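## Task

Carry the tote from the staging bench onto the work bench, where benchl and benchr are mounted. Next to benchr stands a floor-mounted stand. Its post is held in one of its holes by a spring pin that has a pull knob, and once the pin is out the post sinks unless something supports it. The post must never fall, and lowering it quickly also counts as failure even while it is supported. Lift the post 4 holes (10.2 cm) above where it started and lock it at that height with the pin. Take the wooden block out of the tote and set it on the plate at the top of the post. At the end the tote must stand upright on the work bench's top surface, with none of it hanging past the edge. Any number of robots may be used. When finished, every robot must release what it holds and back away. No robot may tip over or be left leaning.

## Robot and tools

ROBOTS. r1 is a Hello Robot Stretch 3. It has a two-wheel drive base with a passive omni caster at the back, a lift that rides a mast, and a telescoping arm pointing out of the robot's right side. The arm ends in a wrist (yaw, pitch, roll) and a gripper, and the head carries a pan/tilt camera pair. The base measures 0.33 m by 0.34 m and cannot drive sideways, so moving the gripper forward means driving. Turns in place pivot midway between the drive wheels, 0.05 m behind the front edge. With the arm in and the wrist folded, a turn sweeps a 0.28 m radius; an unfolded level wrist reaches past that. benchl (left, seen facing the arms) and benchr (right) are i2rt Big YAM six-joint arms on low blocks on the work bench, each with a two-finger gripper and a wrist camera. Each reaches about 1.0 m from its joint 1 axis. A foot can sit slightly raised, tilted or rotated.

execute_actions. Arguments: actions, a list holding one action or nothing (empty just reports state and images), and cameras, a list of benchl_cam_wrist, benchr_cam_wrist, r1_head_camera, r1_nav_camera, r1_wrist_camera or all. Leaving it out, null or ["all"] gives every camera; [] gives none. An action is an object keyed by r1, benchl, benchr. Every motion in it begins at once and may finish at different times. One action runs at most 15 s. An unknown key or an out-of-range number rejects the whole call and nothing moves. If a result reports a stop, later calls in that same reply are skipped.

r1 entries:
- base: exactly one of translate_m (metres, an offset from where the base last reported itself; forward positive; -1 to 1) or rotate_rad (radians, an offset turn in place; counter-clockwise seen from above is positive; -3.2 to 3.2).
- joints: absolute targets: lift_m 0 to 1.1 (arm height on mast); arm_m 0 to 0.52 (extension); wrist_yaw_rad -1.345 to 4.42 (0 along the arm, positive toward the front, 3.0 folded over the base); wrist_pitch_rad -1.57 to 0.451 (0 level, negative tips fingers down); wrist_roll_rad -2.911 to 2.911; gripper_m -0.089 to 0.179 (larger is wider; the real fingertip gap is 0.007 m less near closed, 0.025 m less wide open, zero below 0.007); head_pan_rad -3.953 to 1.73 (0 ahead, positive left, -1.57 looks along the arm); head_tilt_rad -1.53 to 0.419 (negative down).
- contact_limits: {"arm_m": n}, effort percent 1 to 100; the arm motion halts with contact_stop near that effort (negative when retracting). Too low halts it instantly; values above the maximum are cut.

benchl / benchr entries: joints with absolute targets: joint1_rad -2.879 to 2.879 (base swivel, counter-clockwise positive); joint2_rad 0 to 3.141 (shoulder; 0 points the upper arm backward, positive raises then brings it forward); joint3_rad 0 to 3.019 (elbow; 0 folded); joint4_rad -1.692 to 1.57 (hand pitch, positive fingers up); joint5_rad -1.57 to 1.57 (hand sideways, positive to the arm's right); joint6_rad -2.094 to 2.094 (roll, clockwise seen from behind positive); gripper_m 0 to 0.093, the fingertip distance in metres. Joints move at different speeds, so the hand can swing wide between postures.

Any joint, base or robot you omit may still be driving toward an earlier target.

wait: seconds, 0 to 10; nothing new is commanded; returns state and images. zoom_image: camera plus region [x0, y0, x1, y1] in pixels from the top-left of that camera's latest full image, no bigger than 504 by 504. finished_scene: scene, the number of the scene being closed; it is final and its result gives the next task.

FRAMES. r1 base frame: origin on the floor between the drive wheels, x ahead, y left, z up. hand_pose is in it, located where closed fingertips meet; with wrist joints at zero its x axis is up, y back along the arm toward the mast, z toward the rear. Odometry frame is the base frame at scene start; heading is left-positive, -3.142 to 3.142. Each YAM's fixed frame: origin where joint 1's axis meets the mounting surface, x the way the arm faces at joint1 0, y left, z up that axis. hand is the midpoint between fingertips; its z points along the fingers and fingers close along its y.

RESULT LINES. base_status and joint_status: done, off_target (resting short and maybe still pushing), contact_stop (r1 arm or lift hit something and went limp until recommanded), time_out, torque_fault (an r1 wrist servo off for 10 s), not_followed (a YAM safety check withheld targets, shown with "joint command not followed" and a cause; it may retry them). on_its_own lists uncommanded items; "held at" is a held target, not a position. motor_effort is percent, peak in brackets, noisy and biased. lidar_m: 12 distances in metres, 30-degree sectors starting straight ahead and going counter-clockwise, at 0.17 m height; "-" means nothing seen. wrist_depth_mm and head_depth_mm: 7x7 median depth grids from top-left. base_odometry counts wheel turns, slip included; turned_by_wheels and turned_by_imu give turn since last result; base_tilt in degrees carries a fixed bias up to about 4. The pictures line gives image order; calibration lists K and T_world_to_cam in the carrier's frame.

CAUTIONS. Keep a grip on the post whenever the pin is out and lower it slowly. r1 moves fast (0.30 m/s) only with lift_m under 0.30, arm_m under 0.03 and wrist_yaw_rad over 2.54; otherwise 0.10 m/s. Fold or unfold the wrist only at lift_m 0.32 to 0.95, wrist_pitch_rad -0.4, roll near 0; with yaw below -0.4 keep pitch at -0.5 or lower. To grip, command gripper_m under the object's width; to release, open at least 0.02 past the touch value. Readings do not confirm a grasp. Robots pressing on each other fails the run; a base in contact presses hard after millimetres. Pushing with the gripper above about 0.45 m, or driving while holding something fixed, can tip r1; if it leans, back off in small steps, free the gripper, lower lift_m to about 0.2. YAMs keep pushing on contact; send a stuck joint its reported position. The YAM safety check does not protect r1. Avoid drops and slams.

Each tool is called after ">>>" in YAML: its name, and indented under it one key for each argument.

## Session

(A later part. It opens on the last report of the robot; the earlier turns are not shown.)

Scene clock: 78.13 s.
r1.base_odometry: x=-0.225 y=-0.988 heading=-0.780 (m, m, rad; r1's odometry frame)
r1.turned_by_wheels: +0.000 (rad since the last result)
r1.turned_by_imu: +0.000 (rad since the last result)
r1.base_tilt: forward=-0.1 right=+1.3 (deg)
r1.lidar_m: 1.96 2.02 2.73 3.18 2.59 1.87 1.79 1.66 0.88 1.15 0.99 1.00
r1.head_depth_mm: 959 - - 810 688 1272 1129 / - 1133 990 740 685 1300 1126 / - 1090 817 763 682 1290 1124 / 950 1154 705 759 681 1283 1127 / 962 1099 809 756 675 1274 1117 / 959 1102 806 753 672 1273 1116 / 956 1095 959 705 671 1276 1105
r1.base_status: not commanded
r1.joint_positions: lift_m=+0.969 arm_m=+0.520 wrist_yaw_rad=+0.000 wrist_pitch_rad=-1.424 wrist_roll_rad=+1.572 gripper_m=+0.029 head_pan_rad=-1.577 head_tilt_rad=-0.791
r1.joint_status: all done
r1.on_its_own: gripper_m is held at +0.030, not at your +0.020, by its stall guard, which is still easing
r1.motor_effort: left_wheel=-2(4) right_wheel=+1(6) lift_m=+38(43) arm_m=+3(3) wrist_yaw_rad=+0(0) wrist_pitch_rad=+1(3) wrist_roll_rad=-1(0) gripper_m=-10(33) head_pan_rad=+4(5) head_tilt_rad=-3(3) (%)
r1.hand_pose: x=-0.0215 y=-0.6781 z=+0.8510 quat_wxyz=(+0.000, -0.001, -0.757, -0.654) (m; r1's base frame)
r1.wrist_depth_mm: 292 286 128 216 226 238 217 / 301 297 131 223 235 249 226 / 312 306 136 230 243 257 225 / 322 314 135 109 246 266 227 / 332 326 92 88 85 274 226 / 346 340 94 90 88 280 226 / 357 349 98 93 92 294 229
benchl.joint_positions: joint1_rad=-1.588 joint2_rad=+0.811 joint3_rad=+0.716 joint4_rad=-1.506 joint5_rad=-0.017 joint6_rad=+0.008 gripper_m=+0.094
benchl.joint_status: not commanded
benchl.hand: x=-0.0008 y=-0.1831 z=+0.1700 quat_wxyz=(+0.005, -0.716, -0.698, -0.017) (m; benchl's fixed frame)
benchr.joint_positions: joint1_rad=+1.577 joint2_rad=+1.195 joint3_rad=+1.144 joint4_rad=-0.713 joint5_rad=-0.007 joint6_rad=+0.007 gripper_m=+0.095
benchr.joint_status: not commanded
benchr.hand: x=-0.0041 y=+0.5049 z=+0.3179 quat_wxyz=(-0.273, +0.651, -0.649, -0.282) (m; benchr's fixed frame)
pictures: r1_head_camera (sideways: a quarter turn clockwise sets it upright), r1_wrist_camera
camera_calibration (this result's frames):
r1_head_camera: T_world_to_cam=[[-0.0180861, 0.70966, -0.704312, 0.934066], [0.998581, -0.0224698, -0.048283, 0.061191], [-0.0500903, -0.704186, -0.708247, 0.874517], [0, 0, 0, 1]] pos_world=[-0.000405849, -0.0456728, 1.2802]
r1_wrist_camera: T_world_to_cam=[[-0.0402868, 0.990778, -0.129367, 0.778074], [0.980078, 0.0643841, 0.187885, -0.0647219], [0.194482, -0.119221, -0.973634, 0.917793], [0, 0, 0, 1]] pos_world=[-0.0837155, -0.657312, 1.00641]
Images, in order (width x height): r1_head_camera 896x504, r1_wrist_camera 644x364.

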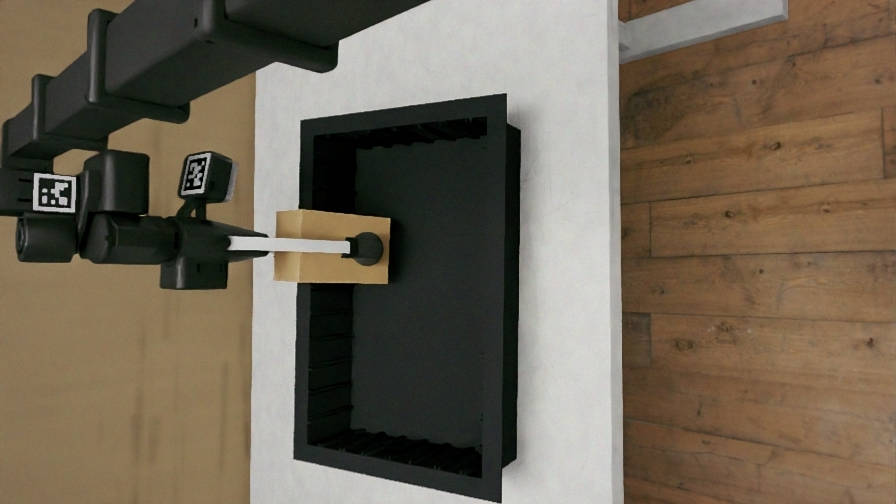

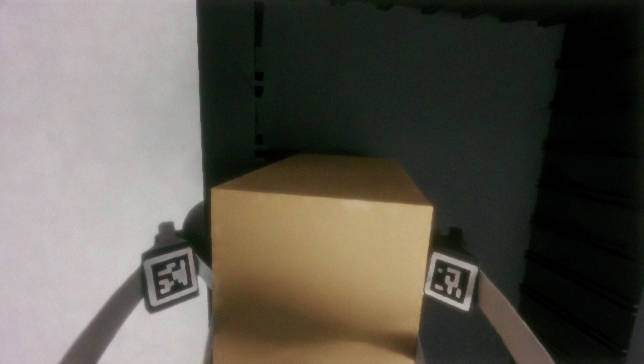

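>>> execute_actions:
  actions:
    - {"r1":{"joints":{"lift_m":1.04,"gripper_m":0.032,"wrist_pitch_rad":-1.57}}}
  cameras: ["r1_head_camera","r1_wrist_camera"]

>>> wait:
  seconds: 5

Scene clock: 80.30 s.
r1.base_odometry: x=-0.225 y=-0.988 heading=-0.780 (m, m, rad; r1's odometry frame)
r1.turned_by_wheels: +0.000 (rad since the last result)
r1.turned_by_imu: +0.000 (rad since the last result)
r1.base_tilt: forward=-0.1 right=+1.4 (deg)
r1.lidar_m: 1.96 2.02 2.73 3.18 2.59 1.86 1.79 1.66 0.88 1.15 0.99 1.00
r1.head_depth_mm: 1010 1114 1033 814 685 1276 1133 / 986 1111 761 707 685 1298 1126 / 985 1117 768 753 680 1293 1125 / - 1084 646 749 681 1290 1120 / 962 1103 757 744 678 1277 1115 / 963 1094 752 736 672 1275 1116 / 956 1095 703 690 671 1276 1115
r1.base_status: not commanded
r1.joint_positions: lift_m=+1.039 arm_m=+0.520 wrist_yaw_rad=+0.000 wrist_pitch_rad=-1.557 wrist_roll_rad=+1.572 gripper_m=+0.039 head_pan_rad=-1.577 head_tilt_rad=-0.791
r1.joint_status: gripper_m off_target (ended at +0.039, target +0.032); the others done
joint sent to its limit — the command would take r1.wrist_pitch_rad past its lower limit, so that joint was sent only as far as its limit.
r1.on_its_own: gripper_m is held at +0.038, not at your +0.032, by its stall guard, which is still easing
r1.motor_effort: left_wheel=-2(2) right_wheel=+1(2) lift_m=+38(43) arm_m=+2(3) wrist_yaw_rad=+0(0) wrist_pitch_rad=-2(7) wrist_roll_rad=+0(1) gripper_m=-11(36) head_pan_rad=+4(4) head_tilt_rad=-3(3) (%)
r1.hand_pose: x=-0.0215 y=-0.6438 z=+0.9215 quat_wxyz=(+0.000, -0.001, -0.712, -0.703) (m; r1's base frame)
r1.wrist_depth_mm: 330 331 135 256 284 296 - / 338 342 141 273 323 352 - / 352 355 144 283 335 361 - / 360 360 136 109 318 375 - / 367 371 91 88 85 390 - / 380 385 94 91 88 - - / 394 404 98 93 92 421 -
benchl.joint_positions: joint1_rad=-1.588 joint2_rad=+0.811 joint3_rad=+0.716 joint4_rad=-1.506 joint5_rad=-0.017 joint6_rad=+0.008 gripper_m=+0.094
benchl.joint_status: not commanded
benchl.hand: x=-0.0008 y=-0.1831 z=+0.1700 quat_wxyz=(+0.005, -0.716, -0.698, -0.017) (m; benchl's fixed frame)
benchr.joint_positions: joint1_rad=+1.577 joint2_rad=+1.195 joint3_rad=+1.144 joint4_rad=-0.713 joint5_rad=-0.007 joint6_rad=+0.007 gripper_m=+0.095
benchr.joint_status: not commanded
benchr.hand: x=-0.0041 y=+0.5049 z=+0.3179 quat_wxyz=(-0.273, +0.651, -0.649, -0.282) (m; benchr's fixed frame)
pictures: r1_head_camera (sideways: a quarter turn clockwise sets it upright), r1_wrist_camera
camera_calibration (this result's frames):
r1_head_camera: T_world_to_cam=[[-0.0180861, 0.70966, -0.704312, 0.934066], [0.998581, -0.0224697, -0.048283, 0.061191], [-0.0500902, -0.704186, -0.708247, 0.874516], [0, 0, 0, 1]] pos_world=[-0.000405843, -0.0456728, 1.2802]
r1_wrist_camera: T_world_to_cam=[[-0.0401796, 0.999186, 0.00362121, 0.636115], [0.980084, 0.0387056, 0.194774, -0.103053], [0.194475, 0.011375, -0.980842, 1.08124], [0, 0, 0, 1]] pos_world=[-0.0837141, -0.643908, 1.07829]
Images, in order (width x height): r1_head_camera 896x504, r1_wrist_camera 644x364.

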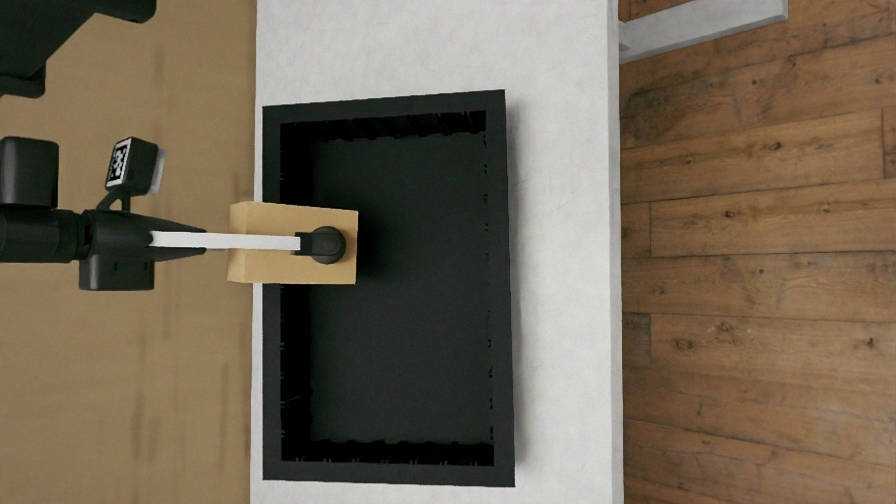

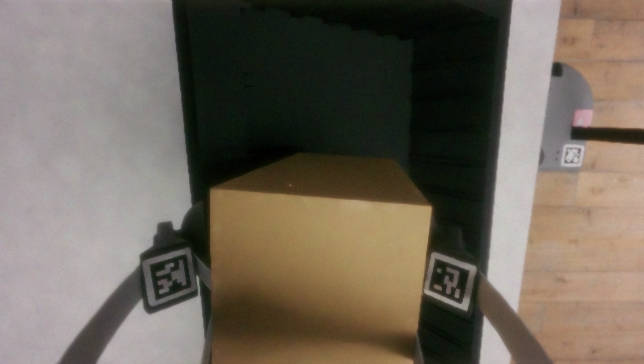

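Scene clock: 85.30 s.
r1.base_odometry: x=-0.225 y=-0.988 heading=-0.780 (m, m, rad; r1's odometry frame)
r1.turned_by_wheels: +0.000 (rad since the last result)
r1.turned_by_imu: +0.000 (rad since the last result)
r1.base_tilt: forward=-0.1 right=+1.3 (deg)
r1.lidar_m: 1.96 2.02 2.74 3.18 2.59 1.86 1.79 1.66 0.88 1.15 0.99 1.00
r1.head_depth_mm: 1012 1118 1032 812 688 1266 1128 / 988 1116 763 708 684 1300 1124 / 988 1120 765 754 683 1293 1122 / - 1085 645 747 677 1288 1122 / 963 1102 754 743 675 1286 1116 / 961 1099 751 739 674 1277 1110 / 954 1096 703 690 671 1273 1110
r1.base_status: not commanded
r1.joint_positions: lift_m=+1.039 arm_m=+0.520 wrist_yaw_rad=+0.000 wrist_pitch_rad=-1.557 wrist_roll_rad=+1.572 gripper_m=+0.048 head_pan_rad=-1.577 head_tilt_rad=-0.791
r1.joint_status: gripper_m off_target (ended at +0.039, target +0.032); the others done
joint sent to its limit — the command would take r1.wrist_pitch_rad past its lower limit, so that joint was sent only as far as its limit.
r1.on_its_own: gripper_m is held at +0.047, not at your +0.032, by its stall guard, which is not easing now
r1.motor_effort: left_wheel=-2(2) right_wheel=+2(2) lift_m=+38(43) arm_m=+2(3) wrist_yaw_rad=+0(0) wrist_pitch_rad=-2(7) wrist_roll_rad=-1(1) gripper_m=-19(36) head_pan_rad=+4(4) head_tilt_rad=-3(3) (%)
r1.hand_pose: x=-0.0215 y=-0.6438 z=+0.9215 quat_wxyz=(+0.000, -0.001, -0.712, -0.703) (m; r1's base frame)
r1.wrist_depth_mm: 327 333 134 256 280 294 - / 341 341 140 273 328 353 - / 350 351 144 281 334 362 - / 359 363 136 109 318 375 - / 372 372 91 88 85 391 - / 380 386 94 90 88 - - / 391 401 98 94 92 419 -
benchl.joint_positions: joint1_rad=-1.588 joint2_rad=+0.811 joint3_rad=+0.716 joint4_rad=-1.506 joint5_rad=-0.017 joint6_rad=+0.008 gripper_m=+0.094
benchl.joint_status: not commanded
benchl.hand: x=-0.0008 y=-0.1831 z=+0.1700 quat_wxyz=(+0.005, -0.716, -0.698, -0.017) (m; benchl's fixed frame)
benchr.joint_positions: joint1_rad=+1.577 joint2_rad=+1.195 joint3_rad=+1.144 joint4_rad=-0.713 joint5_rad=-0.007 joint6_rad=+0.007 gripper_m=+0.095
benchr.joint_status: not commanded
benchr.hand: x=-0.0041 y=+0.5049 z=+0.3179 quat_wxyz=(-0.273, +0.651, -0.649, -0.282) (m; benchr's fixed frame)
wait: 5.00 s; at rest by 0.27 s
pictures: benchl_cam_wrist, benchr_cam_wrist, r1_head_camera (sideways: a quarter turn clockwise sets it upright), r1_nav_camera (sideways: a quarter turn counterclockwise sets it upright), r1_wrist_camera
camera_calibration (this result's frames):
benchr_cam_wrist: T_world_to_cam=[[0.999945, 0.00775906, -0.00712558, 0.0027178], [0.00630774, -0.982733, -0.184924, 0.560728], [-0.00843738, 0.184869, -0.982727, 0.341072], [0, 0, 0, 1]] pos_world=[-0.00337682, 0.48797, 0.438892]
r1_head_camera: T_world_to_cam=[[-0.0180862, 0.70966, -0.704312, 0.934066], [0.998581, -0.0224695, -0.048283, 0.061191], [-0.0500901, -0.704186, -0.708247, 0.874517], [0, 0, 0, 1]] pos_world=[-0.000405838, -0.0456728, 1.2802]
r1_nav_camera: T_world_to_cam=[[-0.0505965, -0.725786, 0.686058, -0.843424], [-0.998426, 0.0533999, -0.0171415, 0.0774821], [-0.0241944, -0.685845, -0.727345, 0.90348], [0, 0, 0, 1]] pos_world=[0.056545, 0.00336512, 1.23711]
r1_wrist_camera: T_world_to_cam=[[-0.0401797, 0.999186, 0.00362145, 0.636115], [0.980084, 0.0387057, 0.194774, -0.103053], [0.194475, 0.0113753, -0.980842, 1.08124], [0, 0, 0, 1]] pos_world=[-0.0837141, -0.643908, 1.07829]
Images, in order (width x height): benchl_cam_wrist 504x504, benchr_cam_wrist 504x504, r1_head_camera 896x504, r1_nav_camera 672x504, r1_wrist_camera 644x364.

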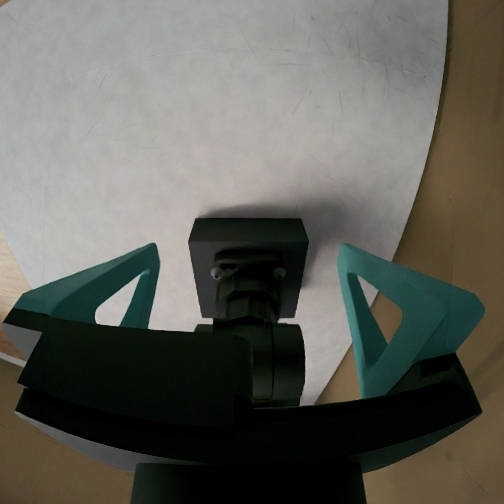

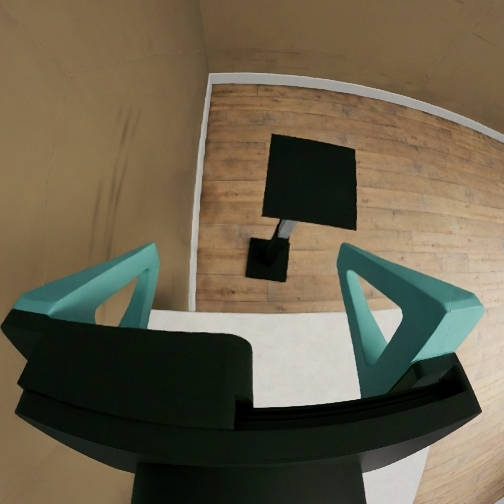

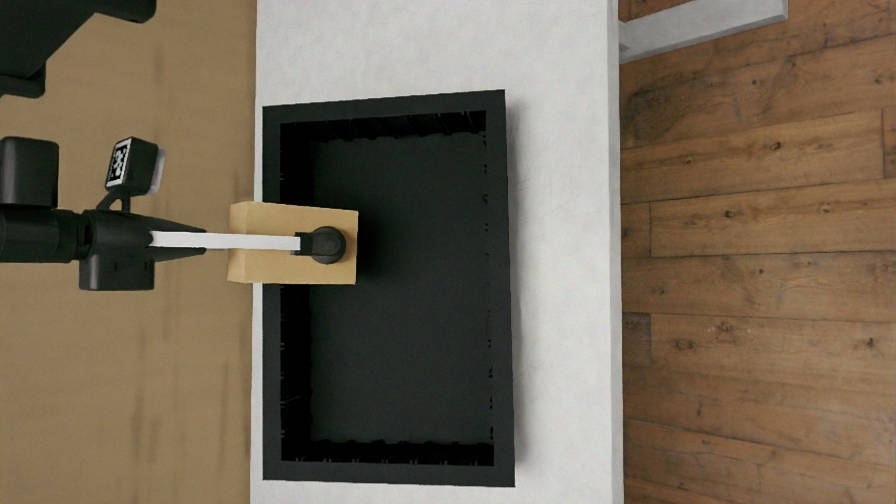

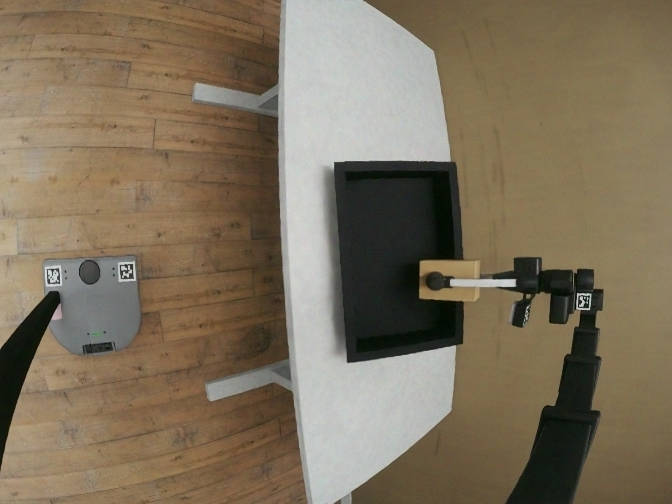

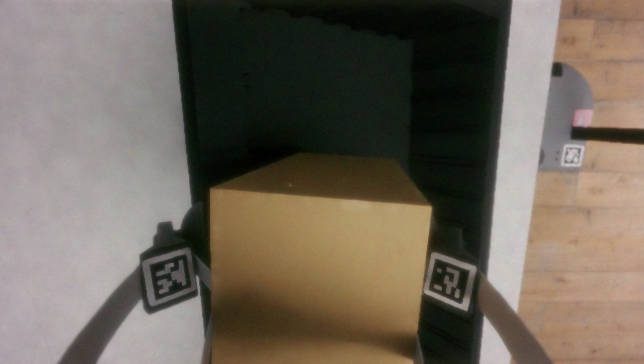

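>>> execute_actions:
  actions:
    - {"r1":{"joints":{"lift_m":1.1}}}
  cameras: ["r1_head_camera","r1_nav_camera"]

>>> execute_actions:
  actions:
    - {"r1":{"joints":{"arm_m":0.45}}}
  cameras: ["r1_head_camera","r1_wrist_camera"]

Scene clock: 87.17 s.
r1.base_odometry: x=-0.225 y=-0.988 heading=-0.780 (m, m, rad; r1's odometry frame)
r1.turned_by_wheels: +0.000 (rad since the last result)
r1.turned_by_imu: +0.000 (rad since the last result)
r1.base_tilt: forward=-0.1 right=+1.4 (deg)
r1.lidar_m: 1.96 2.03 2.73 3.17 2.58 1.86 1.79 1.66 0.88 1.15 0.99 1.00
r1.head_depth_mm: 972 1119 1032 812 687 1269 1128 / 972 1112 1025 742 685 1296 1126 / 989 1087 863 803 681 1288 1119 / - 593 823 796 680 1279 1120 / 959 1101 1002 793 675 1281 1115 / 959 1097 1001 790 674 1276 1114 / 957 1095 997 734 670 1276 1102
r1.base_status: not commanded
r1.joint_positions: lift_m=+1.098 arm_m=+0.520 wrist_yaw_rad=+0.000 wrist_pitch_rad=-1.552 wrist_roll_rad=+1.572 gripper_m=+0.048 head_pan_rad=-1.577 head_tilt_rad=-0.791
r1.joint_status: all done
joint sent to its limit — the command would take r1.lift_m past its upper limit, so that joint was sent only as far as its limit.
r1.on_its_own: gripper_m is held at +0.047, not at your +0.032, by its stall guard, which is not easing now
r1.motor_effort: left_wheel=-2(2) right_wheel=+2(2) lift_m=+37(45) arm_m=+2(2) wrist_yaw_rad=+0(0) wrist_pitch_rad=-3(5) wrist_roll_rad=-1(1) gripper_m=-19(18) head_pan_rad=+4(4) head_tilt_rad=-3(3) (%)
r1.hand_pose: x=-0.0215 y=-0.6451 z=+0.9798 quat_wxyz=(+0.000, -0.001, -0.713, -0.701) (m; r1's base frame)
r1.wrist_depth_mm: 385 388 311 312 320 403 - / 399 399 399 404 406 406 - / 406 411 410 413 417 425 - / 421 425 331 109 337 442 - / 436 436 92 89 86 - - / 450 453 94 91 89 - - / 462 470 98 94 92 - -
benchl.joint_positions: joint1_rad=-1.588 joint2_rad=+0.811 joint3_rad=+0.716 joint4_rad=-1.506 joint5_rad=-0.017 joint6_rad=+0.008 gripper_m=+0.094
benchl.joint_status: not commanded
benchl.hand: x=-0.0008 y=-0.1831 z=+0.1700 quat_wxyz=(+0.005, -0.716, -0.698, -0.017) (m; benchl's fixed frame)
benchr.joint_positions: joint1_rad=+1.577 joint2_rad=+1.195 joint3_rad=+1.144 joint4_rad=-0.713 joint5_rad=-0.007 joint6_rad=+0.007 gripper_m=+0.095
benchr.joint_status: not commanded
benchr.hand: x=-0.0041 y=+0.5049 z=+0.3179 quat_wxyz=(-0.273, +0.651, -0.649, -0.282) (m; benchr's fixed frame)
pictures: r1_head_camera (sideways: a quarter turn clockwise sets it upright), r1_nav_camera (sideways: a quarter turn counterclockwise sets it upright)
camera_calibration (this result's frames):
r1_head_camera: T_world_to_cam=[[-0.0180861, 0.70966, -0.704312, 0.934066], [0.998581, -0.0224697, -0.048283, 0.061191], [-0.0500902, -0.704186, -0.708247, 0.874517], [0, 0, 0, 1]] pos_world=[-0.000405843, -0.0456728, 1.2802]
r1_nav_camera: T_world_to_cam=[[-0.0505966, -0.725786, 0.686058, -0.843424], [-0.998426, 0.0534, -0.0171415, 0.0774821], [-0.0241945, -0.685845, -0.727345, 0.90348], [0, 0, 0, 1]] pos_world=[0.056545, 0.00336511, 1.23711]
Images, in order (width x height): r1_head_camera 896x504, r1_nav_camera 672x504.

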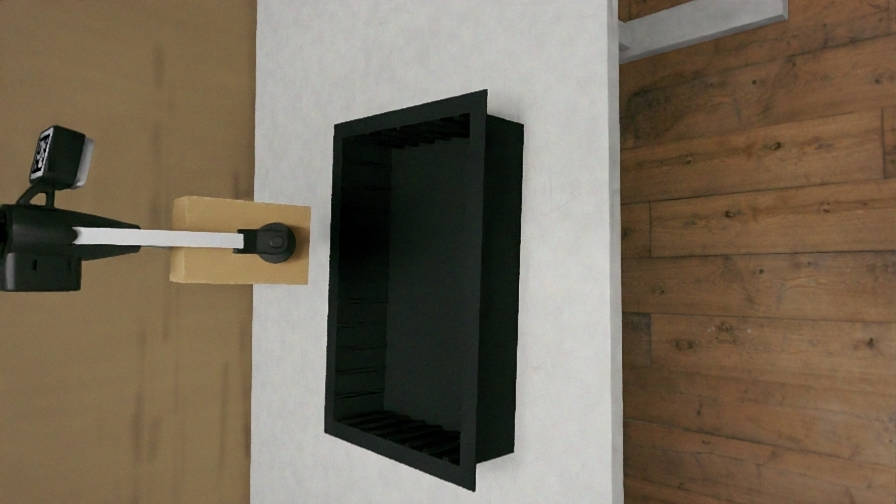

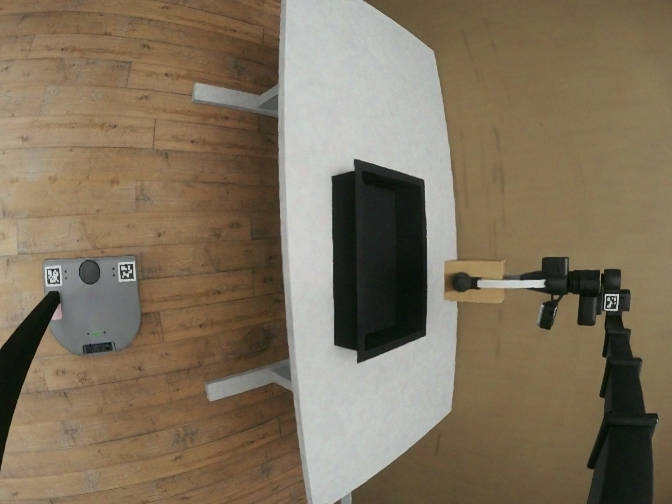

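Scene clock: 88.87 s.
r1.base_odometry: x=-0.225 y=-0.988 heading=-0.780 (m, m, rad; r1's odometry frame)
r1.turned_by_wheels: +0.000 (rad since the last result)
r1.turned_by_imu: +0.000 (rad since the last result)
r1.base_tilt: forward=-0.1 right=+1.3 (deg)
r1.lidar_m: 1.96 2.02 2.73 3.19 2.58 1.87 1.79 1.66 0.88 1.15 0.99 1.00
r1.head_depth_mm: 975 1113 1037 813 687 1269 1134 / 957 1111 1027 741 686 1288 1134 / 949 1086 861 800 682 1293 1127 / - 788 575 798 680 1292 1123 / 961 1102 1011 798 675 1284 1118 / 959 1100 1001 790 674 1281 1112 / 957 1096 995 733 672 1269 1107
r1.base_status: not commanded
r1.joint_positions: lift_m=+1.098 arm_m=+0.450 wrist_yaw_rad=+0.000 wrist_pitch_rad=-1.552 wrist_roll_rad=+1.572 gripper_m=+0.048 head_pan_rad=-1.577 head_tilt_rad=-0.791
r1.joint_status: all done
r1.on_its_own: gripper_m is held at +0.047, not at your +0.032, by its stall guard, which is not easing now
r1.motor_effort: left_wheel=-2(2) right_wheel=+2(2) lift_m=+37(37) arm_m=-3(3) wrist_yaw_rad=+0(0) wrist_pitch_rad=-3(3) wrist_roll_rad=-1(1) gripper_m=-19(19) head_pan_rad=+4(4) head_tilt_rad=-3(3) (%)
r1.hand_pose: x=-0.0215 y=-0.5757 z=+0.9798 quat_wxyz=(+0.000, -0.001, -0.713, -0.701) (m; r1's base frame)
r1.wrist_depth_mm: 385 340 320 309 388 - - / 395 373 404 407 398 - - / 406 379 419 419 416 - - / 422 387 416 109 337 - - / 434 434 92 88 86 - - / 449 446 95 91 88 - - / 459 408 98 94 92 - -
benchl.joint_positions: joint1_rad=-1.588 joint2_rad=+0.811 joint3_rad=+0.716 joint4_rad=-1.506 joint5_rad=-0.017 joint6_rad=+0.008 gripper_m=+0.094
benchl.joint_status: not commanded
benchl.hand: x=-0.0008 y=-0.1831 z=+0.1700 quat_wxyz=(+0.005, -0.716, -0.698, -0.017) (m; benchl's fixed frame)
benchr.joint_positions: joint1_rad=+1.577 joint2_rad=+1.195 joint3_rad=+1.144 joint4_rad=-0.713 joint5_rad=-0.007 joint6_rad=+0.007 gripper_m=+0.095
benchr.joint_status: not commanded
benchr.hand: x=-0.0041 y=+0.5049 z=+0.3179 quat_wxyz=(-0.273, +0.651, -0.649, -0.282) (m; benchr's fixed frame)
pictures: r1_head_camera (sideways: a quarter turn clockwise sets it upright), r1_wrist_camera
camera_calibration (this result's frames):
r1_head_camera: T_world_to_cam=[[-0.0180861, 0.70966, -0.704312, 0.934066], [0.998581, -0.0224697, -0.048283, 0.061191], [-0.0500902, -0.704186, -0.708247, 0.874516], [0, 0, 0, 1]] pos_world=[-0.000405843, -0.0456728, 1.2802]
r1_wrist_camera: T_world_to_cam=[[-0.0402205, 0.99919, -0.00149534, 0.572858], [0.980083, 0.0397425, 0.194572, -0.116257], [0.194474, 0.00636023, -0.980887, 1.13484], [0, 0, 0, 1]] pos_world=[-0.0837141, -0.574991, 1.13662]
Images, in order (width x height): r1_head_camera 896x504, r1_wrist_camera 644x364.

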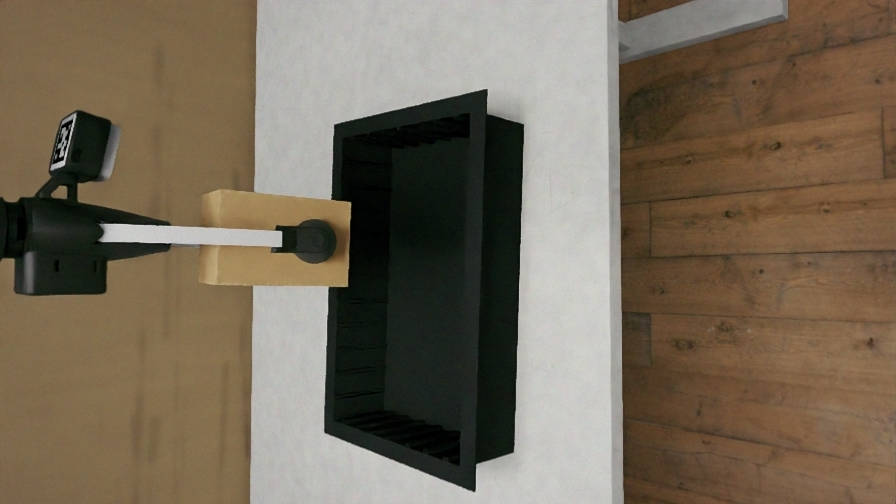

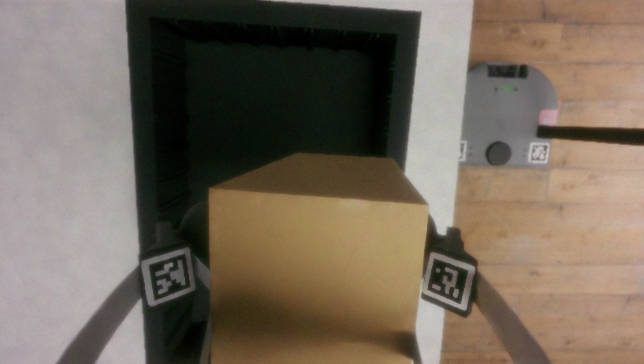

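>>> execute_actions:
  actions:
    - {"r1":{"base":{"rotate_rad":1.57},"joints":{"arm_m":0.05}}}
  cameras: []

>>> execute_actions:
  actions:
    - {"r1":{"base":{"translate_m":1}}}
  cameras: []

>>> execute_actions:
  actions:
    - {"r1":{"base":{"translate_m":1}}}
  cameras: []

>>> execute_actions:
  actions:
    - {"r1":{"base":{"translate_m":0.3}}}
  cameras: []

>>> execute_actions:
  actions:
    - {"r1":{"base":{"rotate_rad":1.57},"joints":{"head_tilt_rad":-0.65}}}
  cameras: ["r1_head_camera","r1_nav_camera"]

Scene clock: 94.13 s.
r1.base_odometry: x=-0.225 y=-0.988 heading=+0.790 (m, m, rad; r1's odometry frame)
r1.turned_by_wheels: +1.570 (rad since the last result)
r1.turned_by_imu: +1.573 (rad since the last result)
r1.base_tilt: forward=+0.0 right=+1.3 (deg)
r1.lidar_m: 3.18 2.55 1.86 1.79 1.64 0.88 1.14 0.99 1.01 1.96 2.02 2.76
r1.head_depth_mm: - - 2244 - 1492 1305 1129 / - - - - 1519 1284 1128 / - - - - - - 1071 / 1640 1915 - - - - 1057 / 1677 1916 2134 - 1499 1277 1096 / 1681 1909 2156 1810 1490 1272 1117 / 1667 1910 2137 1800 1489 1272 1105
r1.base_status: done
r1.joint_positions: lift_m=+1.098 arm_m=+0.050 wrist_yaw_rad=+0.000 wrist_pitch_rad=-1.552 wrist_roll_rad=+1.572 gripper_m=+0.048 head_pan_rad=-1.577 head_tilt_rad=-0.791
r1.joint_status: all done
r1.on_its_own: gripper_m is held at +0.047, not at your +0.032, by its stall guard, which is not easing now
r1.motor_effort: left_wheel=-4(10) right_wheel=+4(10) lift_m=+37(37) arm_m=-3(6) wrist_yaw_rad=+0(0) wrist_pitch_rad=-3(3) wrist_roll_rad=-1(1) gripper_m=-19(19) head_pan_rad=+4(4) head_tilt_rad=-3(3) (%)
r1.hand_pose: x=-0.0215 y=-0.1757 z=+0.9798 quat_wxyz=(+0.000, -0.001, -0.713, -0.701) (m; r1's base frame)
r1.wrist_depth_mm: - - - - - - - / - - - - - - - / - - - - - - - / - - - 109 180 - - / - - 92 88 86 - - / - - 94 91 88 - - / - - 98 94 92 - -
benchl.joint_positions: joint1_rad=-1.588 joint2_rad=+0.811 joint3_rad=+0.716 joint4_rad=-1.506 joint5_rad=-0.017 joint6_rad=+0.008 gripper_m=+0.094
benchl.joint_status: not commanded
benchl.hand: x=-0.0008 y=-0.1831 z=+0.1700 quat_wxyz=(+0.005, -0.716, -0.698, -0.017) (m; benchl's fixed frame)
benchr.joint_positions: joint1_rad=+1.577 joint2_rad=+1.195 joint3_rad=+1.144 joint4_rad=-0.713 joint5_rad=-0.007 joint6_rad=+0.007 gripper_m=+0.095
benchr.joint_status: not commanded
benchr.hand: x=-0.0041 y=+0.5049 z=+0.3179 quat_wxyz=(-0.273, +0.651, -0.649, -0.282) (m; benchr's fixed frame)
pictures: none
No camera images: the call's "cameras" was empty. Leave "cameras" out to get every camera's image.

Scene clock: 106.10 s.
r1.base_odometry: x=+0.479 y=-0.278 heading=+0.789 (m, m, rad; r1's odometry frame)
r1.turned_by_wheels: +0.000 (rad since the last result)
r1.turned_by_imu: -0.001 (rad since the last result)
r1.base_tilt: forward=-0.1 right=+1.3 (deg)
r1.lidar_m: 2.20 2.31 1.87 1.80 1.86 1.80 2.15 1.85 2.03 1.95 2.01 2.34
r1.head_depth_mm: - - 2243 - 1489 1296 1136 / - - - - 1528 1288 1125 / - - - - - - 1062 / 1642 1931 - - - - 1061 / 1658 1910 2139 - 1508 1279 1096 / 1666 1904 2123 1815 1497 1278 1115 / 1657 1894 2119 1792 1496 1273 1108
r1.base_status: done
r1.joint_positions: lift_m=+1.098 arm_m=+0.050 wrist_yaw_rad=+0.000 wrist_pitch_rad=-1.552 wrist_roll_rad=+1.572 gripper_m=+0.048 head_pan_rad=-1.577 head_tilt_rad=-0.791
r1.joint_status: not commanded
r1.on_its_own: gripper_m is held at +0.047, not at your +0.032, by its stall guard, which is not easing now
r1.motor_effort: left_wheel=-4(5) right_wheel=+4(7) lift_m=+37(37) arm_m=-3(3) wrist_yaw_rad=+0(0) wrist_pitch_rad=-3(3) wrist_roll_rad=+0(1) gripper_m=-21(20) head_pan_rad=+4(4) head_tilt_rad=-3(3) (%)
r1.hand_pose: x=-0.0215 y=-0.1757 z=+0.9798 quat_wxyz=(+0.000, -0.001, -0.713, -0.701) (m; r1's base frame)
r1.wrist_depth_mm: - - - - - - - / - - - - - - - / - - - - - - - / - - - 108 181 - - / - - 92 88 86 - - / - - 95 91 89 - - / - - 98 94 92 - -
benchl.joint_positions: joint1_rad=-1.588 joint2_rad=+0.811 joint3_rad=+0.716 joint4_rad=-1.506 joint5_rad=-0.017 joint6_rad=+0.008 gripper_m=+0.094
benchl.joint_status: not commanded
benchl.hand: x=-0.0008 y=-0.1831 z=+0.1700 quat_wxyz=(+0.005, -0.716, -0.698, -0.017) (m; benchl's fixed frame)
benchr.joint_positions: joint1_rad=+1.577 joint2_rad=+1.195 joint3_rad=+1.144 joint4_rad=-0.713 joint5_rad=-0.007 joint6_rad=+0.007 gripper_m=+0.095
benchr.joint_status: not commanded
benchr.hand: x=-0.0041 y=+0.5049 z=+0.3179 quat_wxyz=(-0.273, +0.651, -0.649, -0.282) (m; benchr's fixed frame)
pictures: none
No camera images: the call's "cameras" was empty. Leave "cameras" out to get every camera's image.

Scene clock: 118.07 s.
r1.base_odometry: x=+1.184 y=+0.432 heading=+0.789 (m, m, rad; r1's odometry frame)
r1.turned_by_wheels: +0.000 (rad since the last result)
r1.turned_by_imu: -0.001 (rad since the last result)
r1.base_tilt: forward=-0.1 right=+1.3 (deg)
r1.lidar_m: 1.60 1.43 1.88 1.81 1.87 2.54 2.77 2.78 2.02 1.94 2.01 1.22
r1.head_depth_mm: - - 2228 - 1502 1299 1131 / - - - - 1522 1284 1129 / - - - - - - 1066 / 1628 1912 - - - - 1057 / 1670 1905 2118 - 1511 1276 1102 / 1644 1896 2119 1803 1499 1280 1116 / 1648 1891 2119 1799 1496 1276 1108
r1.base_status: done
r1.joint_positions: lift_m=+1.098 arm_m=+0.050 wrist_yaw_rad=+0.000 wrist_pitch_rad=-1.552 wrist_roll_rad=+1.572 gripper_m=+0.048 head_pan_rad=-1.577 head_tilt_rad=-0.791
r1.joint_status: not commanded
r1.on_its_own: gripper_m is held at +0.047, not at your +0.032, by its stall guard, which is not easing now
r1.motor_effort: left_wheel=-3(5) right_wheel=+3(8) lift_m=+37(37) arm_m=-3(3) wrist_yaw_rad=-1(0) wrist_pitch_rad=-3(3) wrist_roll_rad=+0(1) gripper_m=-19(19) head_pan_rad=+4(4) head_tilt_rad=-3(3) (%)
r1.hand_pose: x=-0.0215 y=-0.1757 z=+0.9798 quat_wxyz=(+0.000, -0.001, -0.713, -0.701) (m; r1's base frame)
r1.wrist_depth_mm: - - - - - - - / - - - - - - - / - - - - - - - / - - - 108 181 - - / - - 92 88 86 - - / - - 95 91 88 - - / - - 98 94 92 - -
benchl.joint_positions: joint1_rad=-1.588 joint2_rad=+0.811 joint3_rad=+0.716 joint4_rad=-1.506 joint5_rad=-0.017 joint6_rad=+0.008 gripper_m=+0.094
benchl.joint_status: not commanded
benchl.hand: x=-0.0008 y=-0.1831 z=+0.1700 quat_wxyz=(+0.005, -0.716, -0.698, -0.017) (m; benchl's fixed frame)
benchr.joint_positions: joint1_rad=+1.577 joint2_rad=+1.195 joint3_rad=+1.144 joint4_rad=-0.713 joint5_rad=-0.007 joint6_rad=+0.007 gripper_m=+0.095
benchr.joint_status: not commanded
benchr.hand: x=-0.0041 y=+0.5049 z=+0.3179 quat_wxyz=(-0.273, +0.651, -0.649, -0.282) (m; benchr's fixed frame)
pictures: none
No camera images: the call's "cameras" was empty. Leave "cameras" out to get every camera's image.

Scene clock: 123.20 s.
r1.base_odometry: x=+1.395 y=+0.645 heading=+0.789 (m, m, rad; r1's odometry frame)
r1.turned_by_wheels: +0.000 (rad since the last result)
r1.turned_by_imu: +0.000 (rad since the last result)
r1.base_tilt: forward=-0.1 right=+1.3 (deg)
r1.lidar_m: 1.29 1.20 1.21 1.81 1.87 2.55 3.04 2.78 2.01 1.94 1.86 0.94
r1.head_depth_mm: - - 2240 - 1482 1298 1129 / - - - - 1519 1282 1127 / - - - - - - 1066 / 1628 1893 - - - - 1059 / 1656 1906 2110 - 1514 1286 1094 / 1658 1889 2126 1804 1501 1276 1108 / 1652 1899 2128 1798 1494 1271 1111
r1.base_status: done
r1.joint_positions: lift_m=+1.098 arm_m=+0.050 wrist_yaw_rad=+0.000 wrist_pitch_rad=-1.552 wrist_roll_rad=+1.572 gripper_m=+0.048 head_pan_rad=-1.577 head_tilt_rad=-0.791
r1.joint_status: not commanded
r1.on_its_own: gripper_m is held at +0.047, not at your +0.032, by its stall guard, which is not easing now
r1.motor_effort: left_wheel=-3(5) right_wheel=+3(7) lift_m=+37(37) arm_m=-3(3) wrist_yaw_rad=+0(0) wrist_pitch_rad=-3(3) wrist_roll_rad=-1(0) gripper_m=-20(20) head_pan_rad=+4(4) head_tilt_rad=-3(3) (%)
r1.hand_pose: x=-0.0215 y=-0.1757 z=+0.9798 quat_wxyz=(+0.000, -0.001, -0.713, -0.701) (m; r1's base frame)
r1.wrist_depth_mm: - - - - - - - / - - - - - - - / - - - - - - - / - - - 108 182 - - / - - 91 89 86 - - / - - 95 91 89 - - / - - 98 94 93 - -
benchl.joint_positions: joint1_rad=-1.588 joint2_rad=+0.811 joint3_rad=+0.716 joint4_rad=-1.506 joint5_rad=-0.017 joint6_rad=+0.008 gripper_m=+0.094
benchl.joint_status: not commanded
benchl.hand: x=-0.0008 y=-0.1831 z=+0.1700 quat_wxyz=(+0.005, -0.716, -0.698, -0.017) (m; benchl's fixed frame)
benchr.joint_positions: joint1_rad=+1.577 joint2_rad=+1.195 joint3_rad=+1.144 joint4_rad=-0.713 joint5_rad=-0.007 joint6_rad=+0.007 gripper_m=+0.095
benchr.joint_status: not commanded
benchr.hand: x=-0.0041 y=+0.5049 z=+0.3179 quat_wxyz=(-0.273, +0.651, -0.649, -0.282) (m; benchr's fixed frame)
pictures: none
No camera images: the call's "cameras" was empty. Leave "cameras" out to get every camera's image.

Scene clock: 126.67 s.
r1.base_odometry: x=+1.395 y=+0.645 heading=+2.359 (m, m, rad; r1's odometry frame)
r1.turned_by_wheels: +1.570 (rad since the last result)
r1.turned_by_imu: +1.573 (rad since the last result)
r1.base_tilt: forward=-0.1 right=+1.3 (deg)
r1.lidar_m: 1.82 1.87 2.58 3.07 2.75 2.01 1.94 1.84 0.94 1.29 1.20 1.23
r1.head_depth_mm: - - - 963 - 1396 1181 / - - - - 1299 1371 1167 / - - - - - - - / 841 1174 1263 - - - - / 1066 1194 1286 1023 - 1412 1169 / 1064 1196 1280 941 786 1377 1170 / 1017 1197 1277 931 780 1378 1160
r1.base_status: done
r1.joint_positions: lift_m=+1.098 arm_m=+0.050 wrist_yaw_rad=+0.000 wrist_pitch_rad=-1.552 wrist_roll_rad=+1.572 gripper_m=+0.048 head_pan_rad=-1.577 head_tilt_rad=-0.656
r1.joint_status: all done
r1.on_its_own: gripper_m is held at +0.047, not at your +0.032, by its stall guard, which is not easing now
r1.motor_effort: left_wheel=-4(8) right_wheel=+4(7) lift_m=+37(37) arm_m=-4(4) wrist_yaw_rad=+0(0) wrist_pitch_rad=-3(3) wrist_roll_rad=-1(1) gripper_m=-20(20) head_pan_rad=+4(4) head_tilt_rad=+2(12) (%)
r1.hand_pose: x=-0.0215 y=-0.1757 z=+0.9798 quat_wxyz=(+0.000, -0.001, -0.713, -0.701) (m; r1's base frame)
r1.wrist_depth_mm: - - - - - - - / - - - - - - - / - - - - - - - / - - - 109 182 - - / 454 - 92 88 86 - - / 462 - 95 91 88 - - / 469 - 98 94 92 - -
benchl.joint_positions: joint1_rad=-1.588 joint2_rad=+0.811 joint3_rad=+0.716 joint4_rad=-1.506 joint5_rad=-0.017 joint6_rad=+0.008 gripper_m=+0.094
benchl.joint_status: not commanded
benchl.hand: x=-0.0008 y=-0.1831 z=+0.1700 quat_wxyz=(+0.005, -0.716, -0.698, -0.017) (m; benchl's fixed frame)
benchr.joint_positions: joint1_rad=+1.577 joint2_rad=+1.195 joint3_rad=+1.144 joint4_rad=-0.713 joint5_rad=-0.007 joint6_rad=+0.007 gripper_m=+0.095
benchr.joint_status: not commanded
benchr.hand: x=-0.0041 y=+0.5049 z=+0.3179 quat_wxyz=(-0.273, +0.651, -0.649, -0.282) (m; benchr's fixed frame)
pictures: r1_head_camera (sideways: a quarter turn clockwise sets it upright), r1_nav_camera (sideways: a quarter turn counterclockwise sets it upright)
camera_calibration (this result's frames):
r1_head_camera: T_world_to_cam=[[-0.0186853, 0.608222, -0.793547, 1.05038], [0.998543, -0.0288284, -0.0456081, 0.0577171], [-0.0506166, -0.793243, -0.606797, 0.742559], [0, 0, 0, 1]] pos_world=[-0.000420595, -0.0481676, 1.28674]
r1_nav_camera: T_world_to_cam=[[-0.0500111, -0.626657, 0.777688, -0.962849], [-0.998442, 0.0506554, -0.0233893, 0.0856198], [-0.0247371, -0.777647, -0.628215, 0.774546], [0, 0, 0, 1]] pos_world=[0.0564933, -0.0053907, 1.23738]
Images, in order (width x height): r1_head_camera 896x504, r1_nav_camera 672x504.

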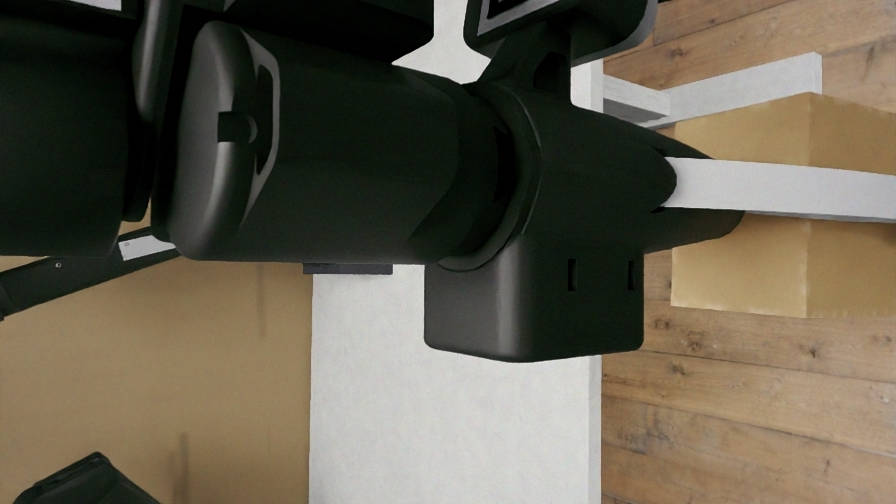

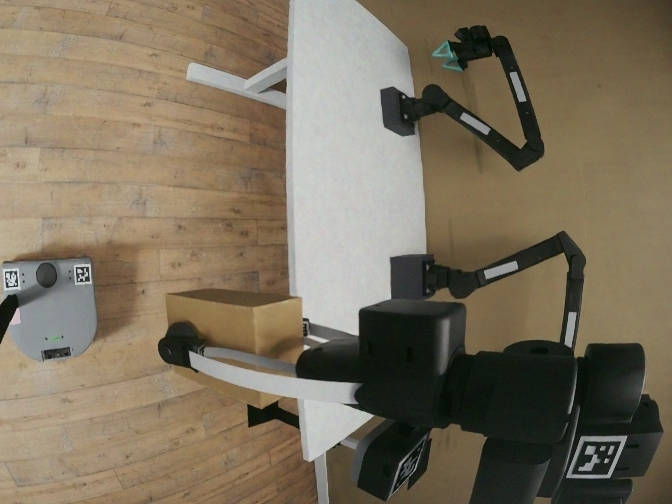

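>>> execute_actions:
  actions:
    - {"r1":{"base":{"translate_m":-0.15},"joints":{"arm_m":0.52,"lift_m":0.93}}}
  cameras: ["r1_head_camera"]

>>> execute_actions:
  actions:
    - {"r1":{"joints":{"lift_m":0.885}}}
  cameras: ["r1_head_camera"]

Scene clock: 141.93 s.
r1.base_odometry: x=+1.501 y=+0.539 heading=+2.359 (m, m, rad; r1's odometry frame)
r1.turned_by_wheels: +0.000 (rad since the last result)
r1.turned_by_imu: +0.000 (rad since the last result)
r1.base_tilt: forward=-0.1 right=+1.4 (deg)
r1.lidar_m: 1.96 2.03 2.79 3.06 2.53 1.85 1.78 1.84 0.90 0.89 1.35 1.31
r1.head_depth_mm: 845 1203 1334 - 1169 1392 1182 / 1070 1184 - 955 798 1390 1181 / 1074 1159 1316 953 794 1346 1173 / 1067 1174 - 728 794 1385 1174 / 1050 950 1031 940 787 1382 1169 / 849 1190 1280 938 784 1373 1165 / 1067 1195 1282 930 781 1372 1163
r1.base_status: done
r1.joint_positions: lift_m=+0.930 arm_m=+0.520 wrist_yaw_rad=+0.000 wrist_pitch_rad=-1.552 wrist_roll_rad=+1.572 gripper_m=+0.048 head_pan_rad=-1.577 head_tilt_rad=-0.656
r1.joint_status: all done
r1.on_its_own: gripper_m is held at +0.047, not at your +0.032, by its stall guard, which is not easing now
r1.motor_effort: left_wheel=-3(10) right_wheel=+4(5) lift_m=+16(33) arm_m=+3(2) wrist_yaw_rad=+0(1) wrist_pitch_rad=-3(3) wrist_roll_rad=+0(1) gripper_m=-19(20) head_pan_rad=+4(5) head_tilt_rad=+2(2) (%)
r1.hand_pose: x=-0.0215 y=-0.6449 z=+0.8125 quat_wxyz=(+0.000, -0.001, -0.713, -0.701) (m; r1's base frame)
r1.wrist_depth_mm: 229 232 233 236 237 949 977 / 237 237 241 243 243 - - / 242 245 248 249 250 - - / 252 253 251 109 254 - - / 259 261 91 88 86 - - / 266 268 95 91 88 - - / 275 280 98 94 92 - -
benchl.joint_positions: joint1_rad=-1.588 joint2_rad=+0.811 joint3_rad=+0.716 joint4_rad=-1.506 joint5_rad=-0.017 joint6_rad=+0.008 gripper_m=+0.094
benchl.joint_status: not commanded
benchl.hand: x=-0.0008 y=-0.1831 z=+0.1700 quat_wxyz=(+0.005, -0.716, -0.698, -0.017) (m; benchl's fixed frame)
benchr.joint_positions: joint1_rad=+1.577 joint2_rad=+1.195 joint3_rad=+1.144 joint4_rad=-0.713 joint5_rad=-0.007 joint6_rad=+0.007 gripper_m=+0.095
benchr.joint_status: not commanded
benchr.hand: x=-0.0041 y=+0.5049 z=+0.3179 quat_wxyz=(-0.273, +0.651, -0.649, -0.282) (m; benchr's fixed frame)
pictures: r1_head_camera (sideways: a quarter turn clockwise sets it upright)
camera_calibration (this result's frames):
r1_head_camera: T_world_to_cam=[[-0.018686, 0.608112, -0.793631, 1.05049], [0.998543, -0.0288347, -0.045605, 0.057713], [-0.0506171, -0.793327, -0.606687, 0.742416], [0, 0, 0, 1]] pos_world=[-0.000420608, -0.0481697, 1.28675]
Images, in order (width x height): r1_head_camera 896x504.

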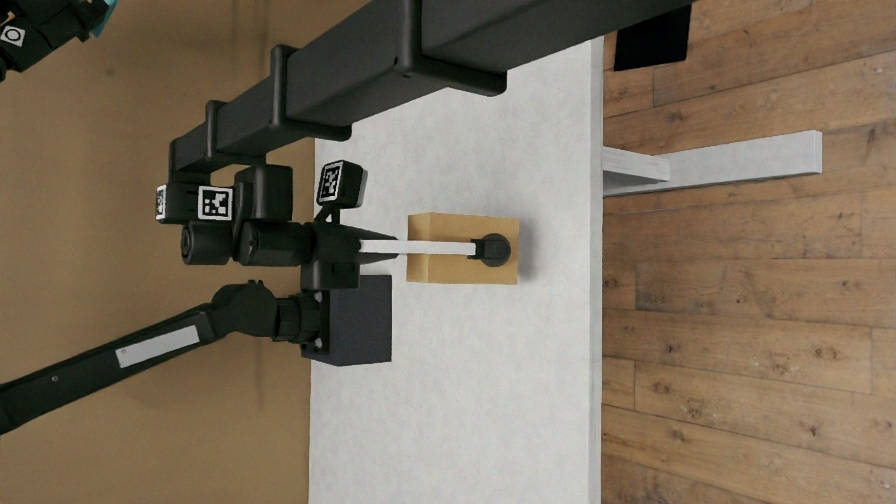

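Scene clock: 143.43 s.
r1.base_odometry: x=+1.501 y=+0.539 heading=+2.359 (m, m, rad; r1's odometry frame)
r1.turned_by_wheels: +0.000 (rad since the last result)
r1.turned_by_imu: +0.000 (rad since the last result)
r1.base_tilt: forward=+0.0 right=+1.3 (deg)
r1.lidar_m: 1.96 2.04 2.78 3.04 2.54 1.85 1.78 1.84 0.90 0.89 1.34 1.31
r1.head_depth_mm: 844 1208 1373 1511 - 1358 1188 / 1071 1207 1313 903 809 1393 1183 / 1071 1172 1249 952 799 1357 1178 / 1070 1176 - 746 768 1384 1177 / 1052 947 1036 942 789 1374 1178 / 854 1198 1279 940 783 1364 1166 / 1060 1193 1276 931 783 1372 1164
r1.base_status: not commanded
r1.joint_positions: lift_m=+0.886 arm_m=+0.520 wrist_yaw_rad=+0.000 wrist_pitch_rad=-1.556 wrist_roll_rad=+1.572 gripper_m=+0.048 head_pan_rad=-1.577 head_tilt_rad=-0.655
r1.joint_status: all done
r1.on_its_own: gripper_m is held at +0.047, not at your +0.032, by its stall guard, which is not easing now
r1.motor_effort: left_wheel=-1(3) right_wheel=-2(4) lift_m=+8(16) arm_m=+3(3) wrist_yaw_rad=+0(0) wrist_pitch_rad=-2(3) wrist_roll_rad=+0(1) gripper_m=-19(19) head_pan_rad=+4(4) head_tilt_rad=+2(2) (%)
r1.hand_pose: x=-0.0215 y=-0.6441 z=+0.7680 quat_wxyz=(+0.000, -0.001, -0.712, -0.702) (m; r1's base frame)
r1.wrist_depth_mm: 189 190 193 194 197 891 915 / 196 196 198 199 201 203 - / 200 202 204 206 207 210 - / 207 208 207 108 212 956 - / 214 213 91 88 86 - - / 219 223 94 91 88 - - / 229 232 98 94 93 - -
benchl.joint_positions: joint1_rad=-1.588 joint2_rad=+0.811 joint3_rad=+0.716 joint4_rad=-1.506 joint5_rad=-0.017 joint6_rad=+0.008 gripper_m=+0.094
benchl.joint_status: not commanded
benchl.hand: x=-0.0008 y=-0.1831 z=+0.1700 quat_wxyz=(+0.005, -0.716, -0.698, -0.017) (m; benchl's fixed frame)
benchr.joint_positions: joint1_rad=+1.577 joint2_rad=+1.195 joint3_rad=+1.144 joint4_rad=-0.713 joint5_rad=-0.007 joint6_rad=+0.007 gripper_m=+0.095
benchr.joint_status: not commanded
benchr.hand: x=-0.0041 y=+0.5049 z=+0.3179 quat_wxyz=(-0.273, +0.651, -0.649, -0.282) (m; benchr's fixed frame)
pictures: r1_head_camera (sideways: a quarter turn clockwise sets it upright)
camera_calibration (this result's frames):
r1_head_camera: T_world_to_cam=[[-0.0186864, 0.608035, -0.79369, 1.05056], [0.998543, -0.0288391, -0.0456027, 0.0577101], [-0.0506174, -0.793386, -0.606611, 0.742317], [0, 0, 0, 1]] pos_world=[-0.000420616, -0.0481711, 1.28675]
Images, in order (width x height): r1_head_camera 896x504.

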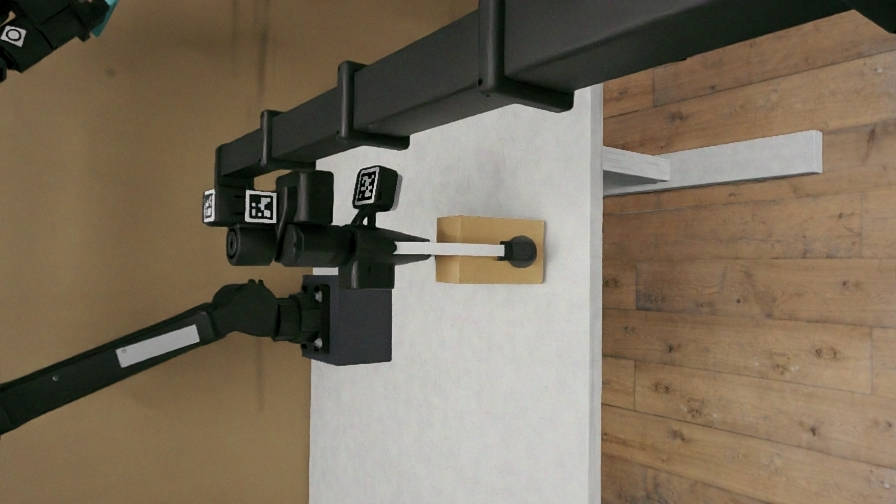

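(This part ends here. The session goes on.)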